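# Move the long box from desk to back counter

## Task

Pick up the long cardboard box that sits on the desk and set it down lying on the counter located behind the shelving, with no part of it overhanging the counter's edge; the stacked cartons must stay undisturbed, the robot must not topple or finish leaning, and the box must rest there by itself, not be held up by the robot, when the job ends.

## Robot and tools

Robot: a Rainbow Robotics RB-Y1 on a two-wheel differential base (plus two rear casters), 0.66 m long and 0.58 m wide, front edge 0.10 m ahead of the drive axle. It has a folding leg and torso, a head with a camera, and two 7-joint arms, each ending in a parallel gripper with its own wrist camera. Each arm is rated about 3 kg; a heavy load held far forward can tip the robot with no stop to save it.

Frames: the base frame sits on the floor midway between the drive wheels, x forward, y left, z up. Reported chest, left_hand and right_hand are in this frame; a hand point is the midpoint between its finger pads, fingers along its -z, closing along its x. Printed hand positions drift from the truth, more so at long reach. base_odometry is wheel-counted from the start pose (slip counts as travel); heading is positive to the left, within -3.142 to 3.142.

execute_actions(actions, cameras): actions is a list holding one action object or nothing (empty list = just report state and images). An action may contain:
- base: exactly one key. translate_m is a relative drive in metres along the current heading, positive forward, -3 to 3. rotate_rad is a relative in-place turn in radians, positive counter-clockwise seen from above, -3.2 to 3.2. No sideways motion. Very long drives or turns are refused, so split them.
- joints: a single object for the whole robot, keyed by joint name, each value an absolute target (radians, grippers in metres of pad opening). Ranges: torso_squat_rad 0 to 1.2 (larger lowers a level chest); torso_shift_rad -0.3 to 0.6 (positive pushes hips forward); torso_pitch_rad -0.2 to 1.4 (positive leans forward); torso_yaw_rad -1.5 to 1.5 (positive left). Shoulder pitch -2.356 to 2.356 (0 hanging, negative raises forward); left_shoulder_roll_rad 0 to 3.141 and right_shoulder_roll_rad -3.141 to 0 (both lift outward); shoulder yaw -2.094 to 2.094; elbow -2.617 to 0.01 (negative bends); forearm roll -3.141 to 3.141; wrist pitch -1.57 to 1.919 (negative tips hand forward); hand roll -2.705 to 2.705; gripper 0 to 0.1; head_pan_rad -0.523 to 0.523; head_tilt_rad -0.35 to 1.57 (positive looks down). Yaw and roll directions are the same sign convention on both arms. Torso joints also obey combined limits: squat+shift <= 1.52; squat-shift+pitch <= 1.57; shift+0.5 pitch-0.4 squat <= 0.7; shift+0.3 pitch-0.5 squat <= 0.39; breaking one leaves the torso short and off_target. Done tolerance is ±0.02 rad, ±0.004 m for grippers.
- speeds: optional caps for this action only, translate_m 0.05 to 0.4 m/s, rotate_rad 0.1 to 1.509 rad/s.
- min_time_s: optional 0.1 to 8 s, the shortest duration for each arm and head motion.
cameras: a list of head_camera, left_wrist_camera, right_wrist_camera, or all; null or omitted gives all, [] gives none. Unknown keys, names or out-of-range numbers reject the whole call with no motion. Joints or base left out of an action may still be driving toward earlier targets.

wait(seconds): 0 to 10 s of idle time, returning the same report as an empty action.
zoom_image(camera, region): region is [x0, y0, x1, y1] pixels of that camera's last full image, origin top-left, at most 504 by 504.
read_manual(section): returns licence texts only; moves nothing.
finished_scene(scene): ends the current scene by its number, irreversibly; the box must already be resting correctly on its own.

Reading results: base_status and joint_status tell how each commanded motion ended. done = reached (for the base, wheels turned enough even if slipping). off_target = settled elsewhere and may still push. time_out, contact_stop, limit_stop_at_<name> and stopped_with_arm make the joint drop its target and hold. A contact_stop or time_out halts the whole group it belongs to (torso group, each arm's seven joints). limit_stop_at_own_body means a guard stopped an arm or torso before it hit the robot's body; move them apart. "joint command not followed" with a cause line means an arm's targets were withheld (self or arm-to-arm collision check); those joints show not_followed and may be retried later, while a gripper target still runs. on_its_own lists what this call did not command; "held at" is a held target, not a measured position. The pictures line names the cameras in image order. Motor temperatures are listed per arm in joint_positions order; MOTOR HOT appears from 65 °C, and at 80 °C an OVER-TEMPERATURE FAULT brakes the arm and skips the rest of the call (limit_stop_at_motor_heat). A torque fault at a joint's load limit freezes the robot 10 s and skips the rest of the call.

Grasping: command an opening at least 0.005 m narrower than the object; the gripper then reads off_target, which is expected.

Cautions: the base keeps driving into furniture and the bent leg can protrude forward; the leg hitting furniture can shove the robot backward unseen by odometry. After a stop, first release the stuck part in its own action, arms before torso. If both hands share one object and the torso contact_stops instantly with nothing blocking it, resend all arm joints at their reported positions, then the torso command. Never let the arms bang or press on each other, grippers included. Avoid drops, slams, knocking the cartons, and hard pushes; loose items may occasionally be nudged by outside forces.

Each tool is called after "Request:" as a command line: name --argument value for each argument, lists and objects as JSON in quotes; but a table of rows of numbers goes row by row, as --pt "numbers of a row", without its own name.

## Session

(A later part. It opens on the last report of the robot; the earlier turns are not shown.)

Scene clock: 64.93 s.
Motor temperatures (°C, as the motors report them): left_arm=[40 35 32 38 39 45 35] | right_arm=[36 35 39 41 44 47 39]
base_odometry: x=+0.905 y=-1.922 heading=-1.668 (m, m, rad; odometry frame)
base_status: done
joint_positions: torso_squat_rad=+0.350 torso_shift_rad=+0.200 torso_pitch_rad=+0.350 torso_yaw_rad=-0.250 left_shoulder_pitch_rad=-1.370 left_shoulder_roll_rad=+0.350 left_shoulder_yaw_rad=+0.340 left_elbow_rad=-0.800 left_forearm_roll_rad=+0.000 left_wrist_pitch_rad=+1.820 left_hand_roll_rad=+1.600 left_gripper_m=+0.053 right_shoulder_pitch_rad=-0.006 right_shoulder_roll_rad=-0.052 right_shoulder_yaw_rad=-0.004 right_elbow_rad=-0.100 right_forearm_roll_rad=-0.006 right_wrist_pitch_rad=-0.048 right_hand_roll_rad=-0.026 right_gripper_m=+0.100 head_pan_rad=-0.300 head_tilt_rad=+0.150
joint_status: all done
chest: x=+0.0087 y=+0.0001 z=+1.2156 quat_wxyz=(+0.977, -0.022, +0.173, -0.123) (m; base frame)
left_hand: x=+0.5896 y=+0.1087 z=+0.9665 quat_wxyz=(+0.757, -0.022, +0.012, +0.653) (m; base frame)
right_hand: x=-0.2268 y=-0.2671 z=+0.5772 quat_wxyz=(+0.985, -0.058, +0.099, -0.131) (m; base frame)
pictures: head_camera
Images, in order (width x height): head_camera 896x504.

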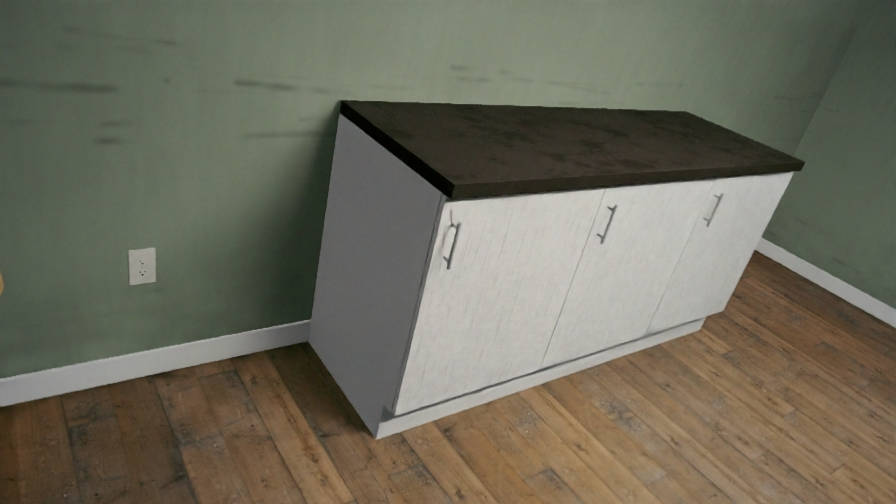

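Request:
execute_actions --actions '[{"base":{"rotate_rad":-0.45},"joints":{"torso_squat_rad":0.0,"torso_shift_rad":0.1,"torso_yaw_rad":0,"head_pan_rad":0},"speeds":{"rotate_rad":0.5}}]' --cameras '[]'

Request:
execute_actions --actions '[{"base":{"translate_m":0.45}}]' --cameras '[]'

Request:
execute_actions --actions '[{"base":{"rotate_rad":-1.22},"speeds":{"rotate_rad":0.7}}]' --cameras '["head_camera"]'

Scene clock: 67.47 s.
Motor temperatures (°C, as the motors report them): left_arm=[40 35 32 38 39 45 35] | right_arm=[36 35 39 41 44 47 39]
base_odometry: x=+0.905 y=-1.922 heading=-2.118 (m, m, rad; odometry frame)
base_status: done
joint_positions: torso_squat_rad=+0.000 torso_shift_rad=+0.100 torso_pitch_rad=+0.350 torso_yaw_rad=+0.000 left_shoulder_pitch_rad=-1.370 left_shoulder_roll_rad=+0.350 left_shoulder_yaw_rad=+0.340 left_elbow_rad=-0.800 left_forearm_roll_rad=+0.000 left_wrist_pitch_rad=+1.820 left_hand_roll_rad=+1.600 left_gripper_m=+0.053 right_shoulder_pitch_rad=-0.006 right_shoulder_roll_rad=-0.052 right_shoulder_yaw_rad=-0.004 right_elbow_rad=-0.100 right_forearm_roll_rad=-0.006 right_wrist_pitch_rad=-0.048 right_hand_roll_rad=-0.026 right_gripper_m=+0.100 head_pan_rad=+0.000 head_tilt_rad=+0.150
joint_status: all done
chest: x=-0.0521 y=+0.0002 z=+1.2677 quat_wxyz=(+0.985, +0.000, +0.174, +0.000) (m; base frame)
left_hand: x=+0.4852 y=+0.2614 z=+1.0345 quat_wxyz=(+0.676, +0.009, -0.018, +0.737) (m; base frame)
right_hand: x=-0.2255 y=-0.2594 z=+0.6066 quat_wxyz=(+0.995, -0.027, +0.098, -0.011) (m; base frame)
pictures: none
No camera images: the call's "cameras" was empty. Leave "cameras" out to get every camera's image.

Scene clock: 70.03 s.
Motor temperatures (°C, as the motors report them): left_arm=[40 35 32 38 39 45 35] | right_arm=[36 35 39 41 44 47 39]
base_odometry: x=+0.671 y=-2.307 heading=-2.118 (m, m, rad; odometry frame)
base_status: done
joint_positions: torso_squat_rad=+0.000 torso_shift_rad=+0.100 torso_pitch_rad=+0.350 torso_yaw_rad=+0.000 left_shoulder_pitch_rad=-1.370 left_shoulder_roll_rad=+0.350 left_shoulder_yaw_rad=+0.340 left_elbow_rad=-0.800 left_forearm_roll_rad=+0.000 left_wrist_pitch_rad=+1.820 left_hand_roll_rad=+1.600 left_gripper_m=+0.053 right_shoulder_pitch_rad=-0.006 right_shoulder_roll_rad=-0.052 right_shoulder_yaw_rad=-0.004 right_elbow_rad=-0.100 right_forearm_roll_rad=-0.006 right_wrist_pitch_rad=-0.048 right_hand_roll_rad=-0.026 right_gripper_m=+0.100 head_pan_rad=+0.000 head_tilt_rad=+0.150
joint_status: not commanded
chest: x=-0.0521 y=+0.0002 z=+1.2677 quat_wxyz=(+0.985, +0.000, +0.174, +0.000) (m; base frame)
left_hand: x=+0.4853 y=+0.2614 z=+1.0345 quat_wxyz=(+0.676, +0.009, -0.018, +0.737) (m; base frame)
right_hand: x=-0.2254 y=-0.2594 z=+0.6066 quat_wxyz=(+0.995, -0.027, +0.098, -0.011) (m; base frame)
pictures: none
No camera images: the call's "cameras" was empty. Leave "cameras" out to get every camera's image.

Scene clock: 73.50 s.
Motor temperatures (°C, as the motors report them): left_arm=[40 35 32 38 39 45 35] | right_arm=[36 35 39 41 44 47 39]
base_odometry: x=+0.671 y=-2.306 heading=+2.946 (m, m, rad; odometry frame)
base_status: done
joint_positions: torso_squat_rad=+0.000 torso_shift_rad=+0.100 torso_pitch_rad=+0.350 torso_yaw_rad=+0.000 left_shoulder_pitch_rad=-1.370 left_shoulder_roll_rad=+0.350 left_shoulder_yaw_rad=+0.340 left_elbow_rad=-0.800 left_forearm_roll_rad=+0.000 left_wrist_pitch_rad=+1.820 left_hand_roll_rad=+1.600 left_gripper_m=+0.053 right_shoulder_pitch_rad=-0.006 right_shoulder_roll_rad=-0.052 right_shoulder_yaw_rad=-0.004 right_elbow_rad=-0.100 right_forearm_roll_rad=-0.006 right_wrist_pitch_rad=-0.048 right_hand_roll_rad=-0.026 right_gripper_m=+0.100 head_pan_rad=+0.000 head_tilt_rad=+0.150
joint_status: not commanded
chest: x=-0.0521 y=+0.0002 z=+1.2677 quat_wxyz=(+0.985, +0.000, +0.174, +0.000) (m; base frame)
left_hand: x=+0.4852 y=+0.2614 z=+1.0345 quat_wxyz=(+0.676, +0.009, -0.018, +0.737) (m; base frame)
right_hand: x=-0.2254 y=-0.2594 z=+0.6066 quat_wxyz=(+0.995, -0.027, +0.098, -0.011) (m; base frame)
pictures: head_camera
Images, in order (width x height): head_camera 896x504.

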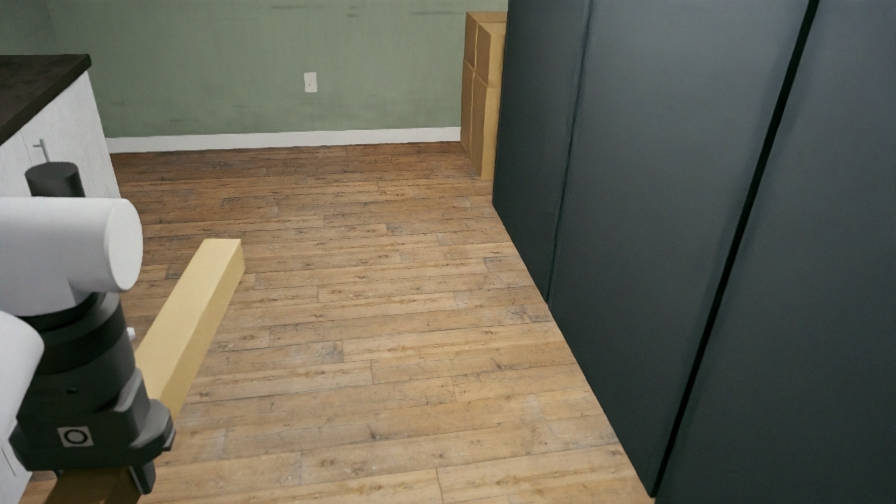

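Request:
execute_actions --actions '[{"base":{"rotate_rad":0.33},"speeds":{"rotate_rad":0.6}}]' --cameras '[]'

Request:
execute_actions --actions '[{"base":{"translate_m":1.1}}]' --cameras '["head_camera"]'

Request:
execute_actions --actions '[{"base":{"rotate_rad":1.36},"joints":{"head_tilt_rad":0.45},"speeds":{"rotate_rad":0.6}}]' --cameras '["head_camera"]'

Scene clock: 75.63 s.
Motor temperatures (°C, as the motors report them): left_arm=[40 35 32 38 39 45 35] | right_arm=[36 35 39 41 44 47 39]
base_odometry: x=+0.671 y=-2.306 heading=-3.008 (m, m, rad; odometry frame)
base_status: done
joint_positions: torso_squat_rad=+0.000 torso_shift_rad=+0.100 torso_pitch_rad=+0.350 torso_yaw_rad=+0.000 left_shoulder_pitch_rad=-1.370 left_shoulder_roll_rad=+0.350 left_shoulder_yaw_rad=+0.340 left_elbow_rad=-0.800 left_forearm_roll_rad=+0.000 left_wrist_pitch_rad=+1.820 left_hand_roll_rad=+1.600 left_gripper_m=+0.053 right_shoulder_pitch_rad=-0.006 right_shoulder_roll_rad=-0.052 right_shoulder_yaw_rad=-0.004 right_elbow_rad=-0.100 right_forearm_roll_rad=-0.006 right_wrist_pitch_rad=-0.048 right_hand_roll_rad=-0.026 right_gripper_m=+0.100 head_pan_rad=+0.000 head_tilt_rad=+0.150
joint_status: not commanded
chest: x=-0.0521 y=+0.0002 z=+1.2677 quat_wxyz=(+0.985, +0.000, +0.174, +0.000) (m; base frame)
left_hand: x=+0.4852 y=+0.2614 z=+1.0345 quat_wxyz=(+0.676, +0.009, -0.018, +0.737) (m; base frame)
right_hand: x=-0.2254 y=-0.2594 z=+0.6066 quat_wxyz=(+0.995, -0.027, +0.098, -0.011) (m; base frame)
pictures: none
No camera images: the call's "cameras" was empty. Leave "cameras" out to get every camera's image.

Scene clock: 79.87 s.
Motor temperatures (°C, as the motors report them): left_arm=[40 35 32 38 39 45 35] | right_arm=[36 35 39 41 44 47 39]
base_odometry: x=-0.420 y=-2.452 heading=-3.009 (m, m, rad; odometry frame)
base_status: done
joint_positions: torso_squat_rad=+0.000 torso_shift_rad=+0.100 torso_pitch_rad=+0.350 torso_yaw_rad=+0.000 left_shoulder_pitch_rad=-1.370 left_shoulder_roll_rad=+0.350 left_shoulder_yaw_rad=+0.340 left_elbow_rad=-0.800 left_forearm_roll_rad=+0.000 left_wrist_pitch_rad=+1.820 left_hand_roll_rad=+1.600 left_gripper_m=+0.053 right_shoulder_pitch_rad=-0.006 right_shoulder_roll_rad=-0.052 right_shoulder_yaw_rad=-0.004 right_elbow_rad=-0.100 right_forearm_roll_rad=-0.006 right_wrist_pitch_rad=-0.048 right_hand_roll_rad=-0.026 right_gripper_m=+0.100 head_pan_rad=+0.000 head_tilt_rad=+0.150
joint_status: not commanded
chest: x=-0.0520 y=+0.0002 z=+1.2677 quat_wxyz=(+0.985, +0.000, +0.174, +0.000) (m; base frame)
left_hand: x=+0.4853 y=+0.2614 z=+1.0344 quat_wxyz=(+0.676, +0.009, -0.018, +0.737) (m; base frame)
right_hand: x=-0.2254 y=-0.2594 z=+0.6066 quat_wxyz=(+0.995, -0.027, +0.098, -0.011) (m; base frame)
pictures: head_camera
Images, in order (width x height): head_camera 896x504.

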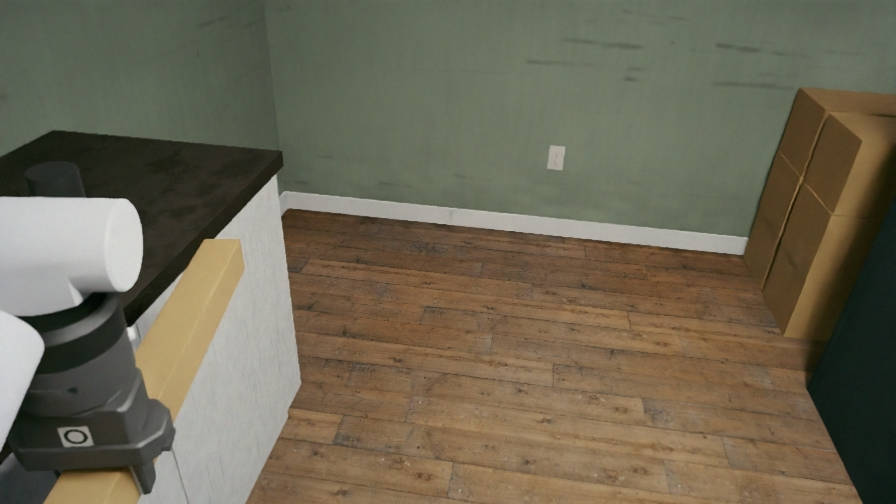

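Scene clock: 83.67 s.
Motor temperatures (°C, as the motors report them): left_arm=[40 35 32 38 39 45 35] | right_arm=[36 35 39 41 44 47 39]
base_odometry: x=-0.419 y=-2.452 heading=-1.650 (m, m, rad; odometry frame)
base_status: done
joint_positions: torso_squat_rad=+0.000 torso_shift_rad=+0.100 torso_pitch_rad=+0.350 torso_yaw_rad=+0.000 left_shoulder_pitch_rad=-1.370 left_shoulder_roll_rad=+0.350 left_shoulder_yaw_rad=+0.340 left_elbow_rad=-0.800 left_forearm_roll_rad=+0.000 left_wrist_pitch_rad=+1.820 left_hand_roll_rad=+1.600 left_gripper_m=+0.053 right_shoulder_pitch_rad=-0.006 right_shoulder_roll_rad=-0.052 right_shoulder_yaw_rad=-0.004 right_elbow_rad=-0.100 right_forearm_roll_rad=-0.006 right_wrist_pitch_rad=-0.048 right_hand_roll_rad=-0.026 right_gripper_m=+0.100 head_pan_rad=+0.000 head_tilt_rad=+0.450
joint_status: all done
chest: x=-0.0521 y=+0.0002 z=+1.2677 quat_wxyz=(+0.985, +0.000, +0.174, +0.000) (m; base frame)
left_hand: x=+0.4852 y=+0.2614 z=+1.0345 quat_wxyz=(+0.676, +0.009, -0.018, +0.737) (m; base frame)
right_hand: x=-0.2254 y=-0.2594 z=+0.6066 quat_wxyz=(+0.995, -0.027, +0.098, -0.011) (m; base frame)
pictures: head_camera
Images, in order (width x height): head_camera 896x504.

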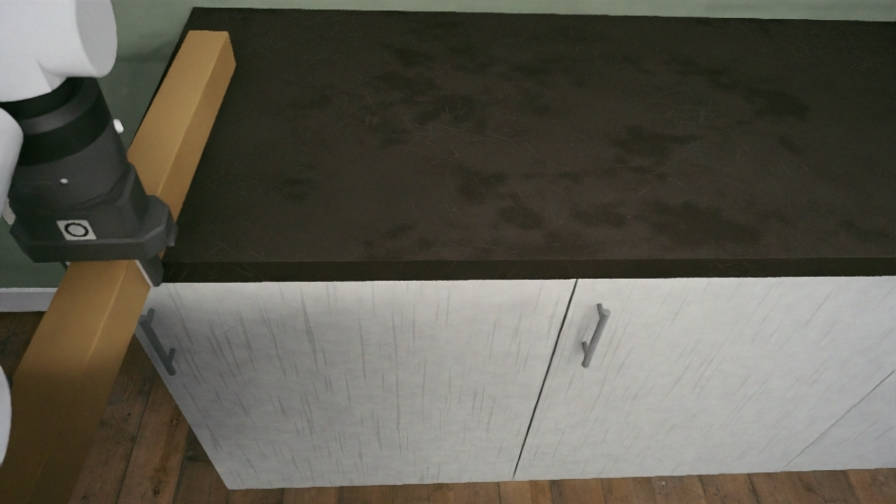

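Request:
execute_actions --actions '[{"base":{"rotate_rad":-1.35},"speeds":{"rotate_rad":0.8}}]' --cameras '[]'

Request:
execute_actions --actions '[{"base":{"translate_m":0.62}}]' --cameras '[]'

Request:
execute_actions --actions '[{"base":{"rotate_rad":1.35},"speeds":{"rotate_rad":0.8}}]' --cameras '["head_camera"]'

Request:
execute_actions --actions '[{"joints":{"left_hand_roll_rad":0.05,"head_pan_rad":0.3},"min_time_s":2.5}]' --cameras '["head_camera"]'

Scene clock: 87.50 s.
Motor temperatures (°C, as the motors report them): left_arm=[40 35 32 38 39 45 35] | right_arm=[36 35 39 41 44 47 39]
base_odometry: x=-0.419 y=-2.452 heading=-2.999 (m, m, rad; odometry frame)
base_status: done
joint_positions: torso_squat_rad=+0.000 torso_shift_rad=+0.100 torso_pitch_rad=+0.350 torso_yaw_rad=+0.000 left_shoulder_pitch_rad=-1.370 left_shoulder_roll_rad=+0.350 left_shoulder_yaw_rad=+0.340 left_elbow_rad=-0.800 left_forearm_roll_rad=+0.000 left_wrist_pitch_rad=+1.820 left_hand_roll_rad=+1.600 left_gripper_m=+0.053 right_shoulder_pitch_rad=-0.006 right_shoulder_roll_rad=-0.052 right_shoulder_yaw_rad=-0.004 right_elbow_rad=-0.100 right_forearm_roll_rad=-0.006 right_wrist_pitch_rad=-0.048 right_hand_roll_rad=-0.026 right_gripper_m=+0.100 head_pan_rad=+0.000 head_tilt_rad=+0.450
joint_status: not commanded
chest: x=-0.0521 y=+0.0002 z=+1.2677 quat_wxyz=(+0.985, +0.000, +0.174, +0.000) (m; base frame)
left_hand: x=+0.4852 y=+0.2614 z=+1.0345 quat_wxyz=(+0.676, +0.009, -0.018, +0.737) (m; base frame)
right_hand: x=-0.2254 y=-0.2594 z=+0.6066 quat_wxyz=(+0.995, -0.027, +0.098, -0.011) (m; base frame)
pictures: none
No camera images: the call's "cameras" was empty. Leave "cameras" out to get every camera's image.

Scene clock: 90.40 s.
Motor temperatures (°C, as the motors report them): left_arm=[40 35 32 38 39 45 35] | right_arm=[36 35 39 41 44 47 39]
base_odometry: x=-1.033 y=-2.540 heading=-2.999 (m, m, rad; odometry frame)
base_status: done
joint_positions: torso_squat_rad=+0.000 torso_shift_rad=+0.100 torso_pitch_rad=+0.350 torso_yaw_rad=+0.000 left_shoulder_pitch_rad=-1.370 left_shoulder_roll_rad=+0.350 left_shoulder_yaw_rad=+0.340 left_elbow_rad=-0.800 left_forearm_roll_rad=+0.000 left_wrist_pitch_rad=+1.820 left_hand_roll_rad=+1.600 left_gripper_m=+0.053 right_shoulder_pitch_rad=-0.006 right_shoulder_roll_rad=-0.052 right_shoulder_yaw_rad=-0.004 right_elbow_rad=-0.100 right_forearm_roll_rad=-0.006 right_wrist_pitch_rad=-0.048 right_hand_roll_rad=-0.026 right_gripper_m=+0.100 head_pan_rad=+0.000 head_tilt_rad=+0.450
joint_status: not commanded
chest: x=-0.0521 y=+0.0002 z=+1.2677 quat_wxyz=(+0.985, +0.000, +0.174, +0.000) (m; base frame)
left_hand: x=+0.4852 y=+0.2614 z=+1.0345 quat_wxyz=(+0.676, +0.009, -0.018, +0.737) (m; base frame)
right_hand: x=-0.2254 y=-0.2594 z=+0.6066 quat_wxyz=(+0.995, -0.027, +0.098, -0.011) (m; base frame)
pictures: none
No camera images: the call's "cameras" was empty. Leave "cameras" out to get every camera's image.

Scene clock: 94.03 s.
Motor temperatures (°C, as the motors report them): left_arm=[40 35 32 38 39 45 35] | right_arm=[36 35 39 41 44 47 39]
base_odometry: x=-1.033 y=-2.540 heading=-1.650 (m, m, rad; odometry frame)
base_status: done
joint_positions: torso_squat_rad=+0.000 torso_shift_rad=+0.100 torso_pitch_rad=+0.350 torso_yaw_rad=+0.000 left_shoulder_pitch_rad=-1.370 left_shoulder_roll_rad=+0.350 left_shoulder_yaw_rad=+0.340 left_elbow_rad=-0.800 left_forearm_roll_rad=+0.000 left_wrist_pitch_rad=+1.820 left_hand_roll_rad=+1.600 left_gripper_m=+0.053 right_shoulder_pitch_rad=-0.006 right_shoulder_roll_rad=-0.052 right_shoulder_yaw_rad=-0.004 right_elbow_rad=-0.100 right_forearm_roll_rad=-0.006 right_wrist_pitch_rad=-0.048 right_hand_roll_rad=-0.026 right_gripper_m=+0.100 head_pan_rad=+0.000 head_tilt_rad=+0.450
joint_status: not commanded
chest: x=-0.0521 y=+0.0002 z=+1.2677 quat_wxyz=(+0.985, +0.000, +0.174, +0.000) (m; base frame)
left_hand: x=+0.4852 y=+0.2614 z=+1.0345 quat_wxyz=(+0.676, +0.009, -0.018, +0.737) (m; base frame)
right_hand: x=-0.2254 y=-0.2593 z=+0.6066 quat_wxyz=(+0.995, -0.027, +0.098, -0.011) (m; base frame)
pictures: head_camera
Images, in order (width x height): head_camera 896x504.

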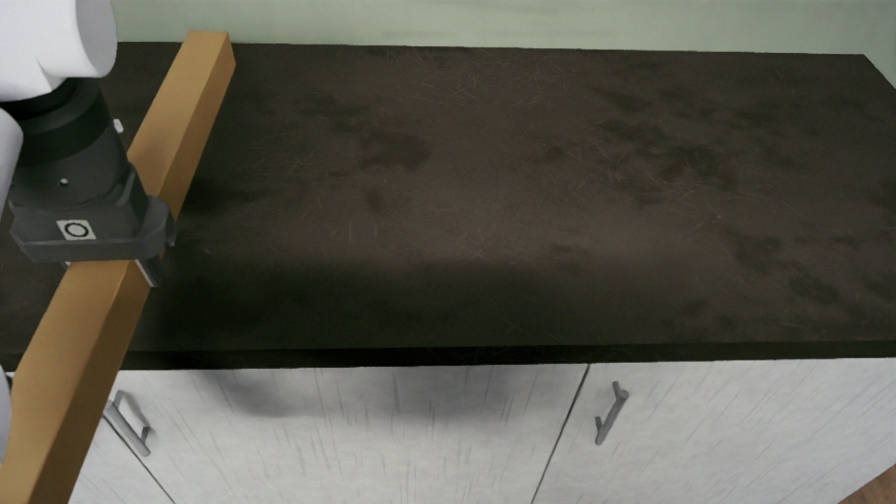

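Scene clock: 96.83 s.
Motor temperatures (°C, as the motors report them): left_arm=[40 35 32 38 39 45 35] | right_arm=[36 35 39 41 44 47 39]
base_odometry: x=-1.033 y=-2.540 heading=-1.650 (m, m, rad; odometry frame)
base_status: not commanded
joint_positions: torso_squat_rad=+0.000 torso_shift_rad=+0.100 torso_pitch_rad=+0.350 torso_yaw_rad=+0.000 left_shoulder_pitch_rad=-1.370 left_shoulder_roll_rad=+0.350 left_shoulder_yaw_rad=+0.340 left_elbow_rad=-0.800 left_forearm_roll_rad=+0.000 left_wrist_pitch_rad=+1.820 left_hand_roll_rad=+0.050 left_gripper_m=+0.053 right_shoulder_pitch_rad=-0.006 right_shoulder_roll_rad=-0.052 right_shoulder_yaw_rad=-0.004 right_elbow_rad=-0.100 right_forearm_roll_rad=-0.006 right_wrist_pitch_rad=-0.048 right_hand_roll_rad=-0.026 right_gripper_m=+0.100 head_pan_rad=+0.300 head_tilt_rad=+0.450
joint_status: all done
chest: x=-0.0521 y=+0.0002 z=+1.2677 quat_wxyz=(+0.985, +0.000, +0.174, +0.000) (m; base frame)
left_hand: x=+0.4852 y=+0.2614 z=+1.0345 quat_wxyz=(+0.998, +0.019, -0.007, +0.054) (m; base frame)
right_hand: x=-0.2254 y=-0.2593 z=+0.6066 quat_wxyz=(+0.995, -0.027, +0.098, -0.011) (m; base frame)
pictures: head_camera
Images, in order (width x height): head_camera 896x504.

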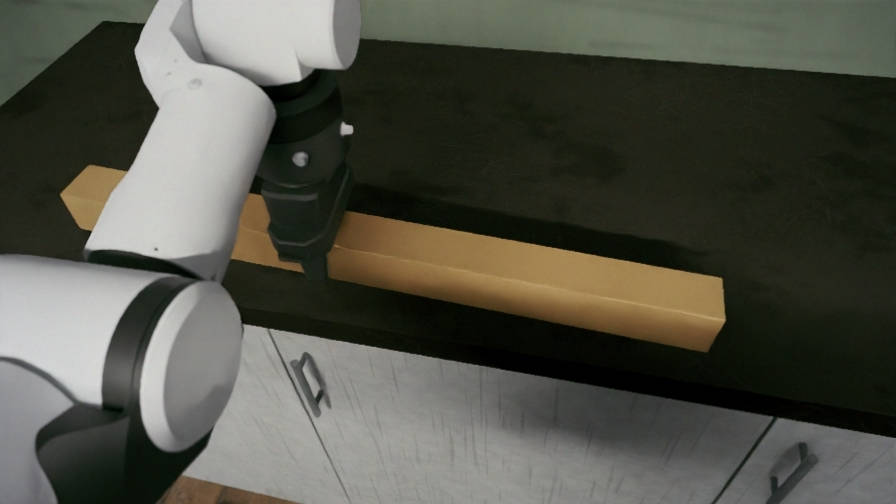

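Request:
execute_actions --actions '[{"base":{"translate_m":0.2}}]' --cameras '[]'

Request:
execute_actions --actions '[{"joints":{"torso_pitch_rad":0.48,"left_wrist_pitch_rad":1.69},"min_time_s":1.5}]' --cameras '["head_camera"]'

Scene clock: 98.63 s.
Motor temperatures (°C, as the motors report them): left_arm=[40 35 32 38 39 45 35] | right_arm=[36 35 39 41 44 47 39]
base_odometry: x=-1.049 y=-2.739 heading=-1.650 (m, m, rad; odometry frame)
base_status: done
joint_positions: torso_squat_rad=+0.000 torso_shift_rad=+0.100 torso_pitch_rad=+0.350 torso_yaw_rad=+0.000 left_shoulder_pitch_rad=-1.370 left_shoulder_roll_rad=+0.350 left_shoulder_yaw_rad=+0.340 left_elbow_rad=-0.800 left_forearm_roll_rad=+0.000 left_wrist_pitch_rad=+1.820 left_hand_roll_rad=+0.050 left_gripper_m=+0.053 right_shoulder_pitch_rad=-0.006 right_shoulder_roll_rad=-0.052 right_shoulder_yaw_rad=-0.004 right_elbow_rad=-0.100 right_forearm_roll_rad=-0.006 right_wrist_pitch_rad=-0.048 right_hand_roll_rad=-0.026 right_gripper_m=+0.100 head_pan_rad=+0.300 head_tilt_rad=+0.450
joint_status: not commanded
chest: x=-0.0520 y=+0.0002 z=+1.2677 quat_wxyz=(+0.985, +0.000, +0.174, +0.000) (m; base frame)
left_hand: x=+0.4853 y=+0.2614 z=+1.0344 quat_wxyz=(+0.998, +0.019, -0.007, +0.054) (m; base frame)
right_hand: x=-0.2254 y=-0.2593 z=+0.6066 quat_wxyz=(+0.995, -0.027, +0.098, -0.011) (m; base frame)
pictures: none
No camera images: the call's "cameras" was empty. Leave "cameras" out to get every camera's image.

Scene clock: 100.43 s.
Motor temperatures (°C, as the motors report them): left_arm=[40 35 32 38 39 45 35] | right_arm=[36 35 39 41 44 47 39]
base_odometry: x=-1.049 y=-2.739 heading=-1.650 (m, m, rad; odometry frame)
base_status: not commanded
joint_positions: torso_squat_rad=+0.000 torso_shift_rad=+0.100 torso_pitch_rad=+0.480 torso_yaw_rad=+0.000 left_shoulder_pitch_rad=-1.370 left_shoulder_roll_rad=+0.350 left_shoulder_yaw_rad=+0.340 left_elbow_rad=-0.800 left_forearm_roll_rad=+0.000 left_wrist_pitch_rad=+1.690 left_hand_roll_rad=+0.050 left_gripper_m=+0.052 right_shoulder_pitch_rad=-0.006 right_shoulder_roll_rad=-0.052 right_shoulder_yaw_rad=-0.004 right_elbow_rad=-0.100 right_forearm_roll_rad=-0.006 right_wrist_pitch_rad=-0.048 right_hand_roll_rad=-0.026 right_gripper_m=+0.100 head_pan_rad=+0.300 head_tilt_rad=+0.450
joint_status: all done
chest: x=-0.0152 y=+0.0002 z=+1.2515 quat_wxyz=(+0.971, +0.000, +0.238, +0.000) (m; base frame)
left_hand: x=+0.5172 y=+0.2630 z=+0.9491 quat_wxyz=(+0.998, +0.023, -0.007, +0.051) (m; base frame)
right_hand: x=-0.2728 y=-0.2593 z=+0.6184 quat_wxyz=(+0.986, -0.028, +0.162, -0.009) (m; base frame)
pictures: head_camera
Images, in order (width x height): head_camera 896x504.

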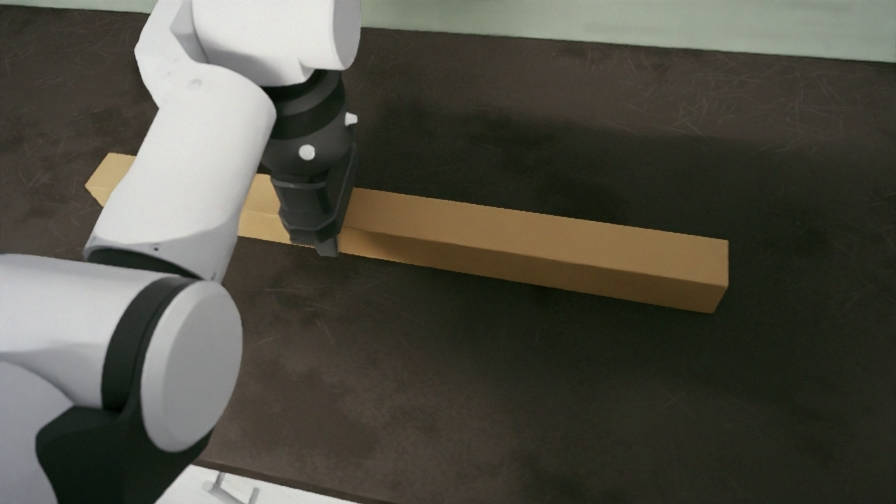

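Nearly touching; lower slightly and release.

Request:
execute_actions --actions '[{"joints":{"torso_pitch_rad":0.495,"left_wrist_pitch_rad":1.68},"min_time_s":0.6}]' --cameras '[]'

Request:
execute_actions --actions '[{"joints":{"left_gripper_m":0.1}}]' --cameras '[]'

Request:
execute_actions --actions '[{"joints":{"torso_pitch_rad":0.3,"left_wrist_pitch_rad":1.85,"head_pan_rad":0.5}}]' --cameras '["head_camera"]'

Scene clock: 101.43 s.
Motor temperatures (°C, as the motors report them): left_arm=[40 35 32 38 39 45 35] | right_arm=[36 35 39 41 44 47 39]
base_odometry: x=-1.049 y=-2.739 heading=-1.649 (m, m, rad; odometry frame)
base_status: not commanded
joint_positions: torso_squat_rad=+0.000 torso_shift_rad=+0.098 torso_pitch_rad=+0.491 torso_yaw_rad=+0.000 left_shoulder_pitch_rad=-1.376 left_shoulder_roll_rad=+0.352 left_shoulder_yaw_rad=+0.340 left_elbow_rad=-0.803 left_forearm_roll_rad=+0.000 left_wrist_pitch_rad=+1.682 left_hand_roll_rad=+0.050 left_gripper_m=+0.052 right_shoulder_pitch_rad=-0.006 right_shoulder_roll_rad=-0.052 right_shoulder_yaw_rad=-0.004 right_elbow_rad=-0.100 right_forearm_roll_rad=-0.006 right_wrist_pitch_rad=-0.048 right_hand_roll_rad=-0.026 right_gripper_m=+0.100 head_pan_rad=+0.300 head_tilt_rad=+0.450
joint_status: all done
chest: x=-0.0131 y=-0.0002 z=+1.2499 quat_wxyz=(+0.970, +0.000, +0.243, +0.000) (m; base frame)
left_hand: x=+0.5204 y=+0.2632 z=+0.9452 quat_wxyz=(+0.998, +0.023, -0.009, +0.051) (m; base frame)
right_hand: x=-0.2779 y=-0.2593 z=+0.6197 quat_wxyz=(+0.985, -0.027, +0.168, -0.009) (m; base frame)
pictures: none
No camera images: the call's "cameras" was empty. Leave "cameras" out to get every camera's image.

Scene clock: 102.63 s.
Motor temperatures (°C, as the motors report them): left_arm=[40 35 32 38 39 45 35] | right_arm=[36 35 39 41 44 47 39]
base_odometry: x=-1.049 y=-2.739 heading=-1.650 (m, m, rad; odometry frame)
base_status: not commanded
joint_positions: torso_squat_rad=+0.000 torso_shift_rad=+0.099 torso_pitch_rad=+0.493 torso_yaw_rad=+0.000 left_shoulder_pitch_rad=-1.376 left_shoulder_roll_rad=+0.352 left_shoulder_yaw_rad=+0.340 left_elbow_rad=-0.803 left_forearm_roll_rad=+0.000 left_wrist_pitch_rad=+1.680 left_hand_roll_rad=+0.050 left_gripper_m=+0.099 right_shoulder_pitch_rad=-0.006 right_shoulder_roll_rad=-0.052 right_shoulder_yaw_rad=-0.004 right_elbow_rad=-0.100 right_forearm_roll_rad=-0.006 right_wrist_pitch_rad=-0.048 right_hand_roll_rad=-0.026 right_gripper_m=+0.100 head_pan_rad=+0.300 head_tilt_rad=+0.450
joint_status: all done
chest: x=-0.0122 y=-0.0001 z=+1.2497 quat_wxyz=(+0.970, +0.000, +0.244, +0.000) (m; base frame)
left_hand: x=+0.5215 y=+0.2631 z=+0.9443 quat_wxyz=(+0.998, +0.023, -0.010, +0.051) (m; base frame)
right_hand: x=-0.2780 y=-0.2593 z=+0.6198 quat_wxyz=(+0.985, -0.027, +0.168, -0.009) (m; base frame)
pictures: none
No camera images: the call's "cameras" was empty. Leave "cameras" out to get every camera's image.

Scene clock: 104.07 s.
Motor temperatures (°C, as the motors report them): left_arm=[40 35 32 38 39 45 35] | right_arm=[36 35 39 41 44 47 39]
base_odometry: x=-1.049 y=-2.739 heading=-1.650 (m, m, rad; odometry frame)
base_status: not commanded
joint_positions: torso_squat_rad=+0.000 torso_shift_rad=+0.100 torso_pitch_rad=+0.300 torso_yaw_rad=+0.000 left_shoulder_pitch_rad=-1.371 left_shoulder_roll_rad=+0.351 left_shoulder_yaw_rad=+0.340 left_elbow_rad=-0.800 left_forearm_roll_rad=+0.000 left_wrist_pitch_rad=+1.850 left_hand_roll_rad=+0.050 left_gripper_m=+0.100 right_shoulder_pitch_rad=-0.006 right_shoulder_roll_rad=-0.052 right_shoulder_yaw_rad=-0.004 right_elbow_rad=-0.100 right_forearm_roll_rad=-0.006 right_wrist_pitch_rad=-0.048 right_hand_roll_rad=-0.026 right_gripper_m=+0.100 head_pan_rad=+0.500 head_tilt_rad=+0.450
joint_status: all done
chest: x=-0.0668 y=+0.0001 z=+1.2726 quat_wxyz=(+0.989, +0.000, +0.149, +0.000) (m; base frame)
left_hand: x=+0.4747 y=+0.2612 z=+1.0666 quat_wxyz=(+0.998, +0.018, -0.017, +0.055) (m; base frame)
right_hand: x=-0.2068 y=-0.2593 z=+0.6036 quat_wxyz=(+0.997, -0.027, +0.073, -0.012) (m; base frame)
pictures: head_camera
Images, in order (width x height): head_camera 896x504.

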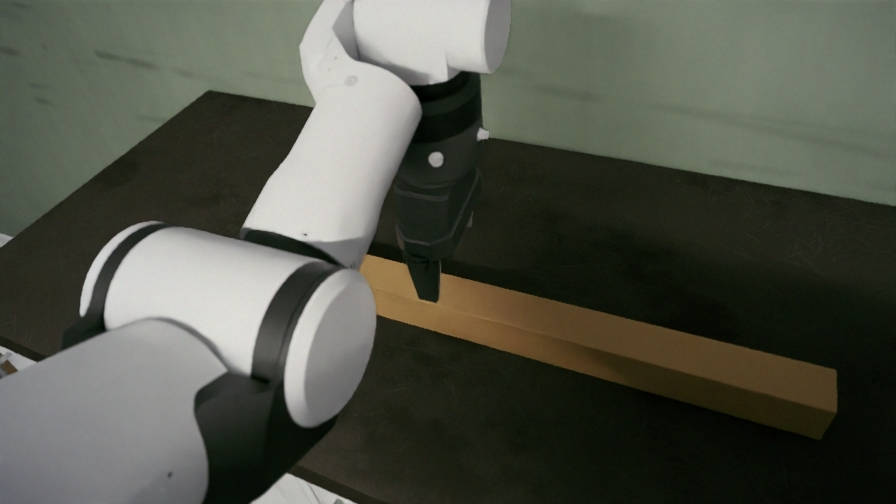

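Request:
finished_scene --scene 2

The scene is finished: the task was done.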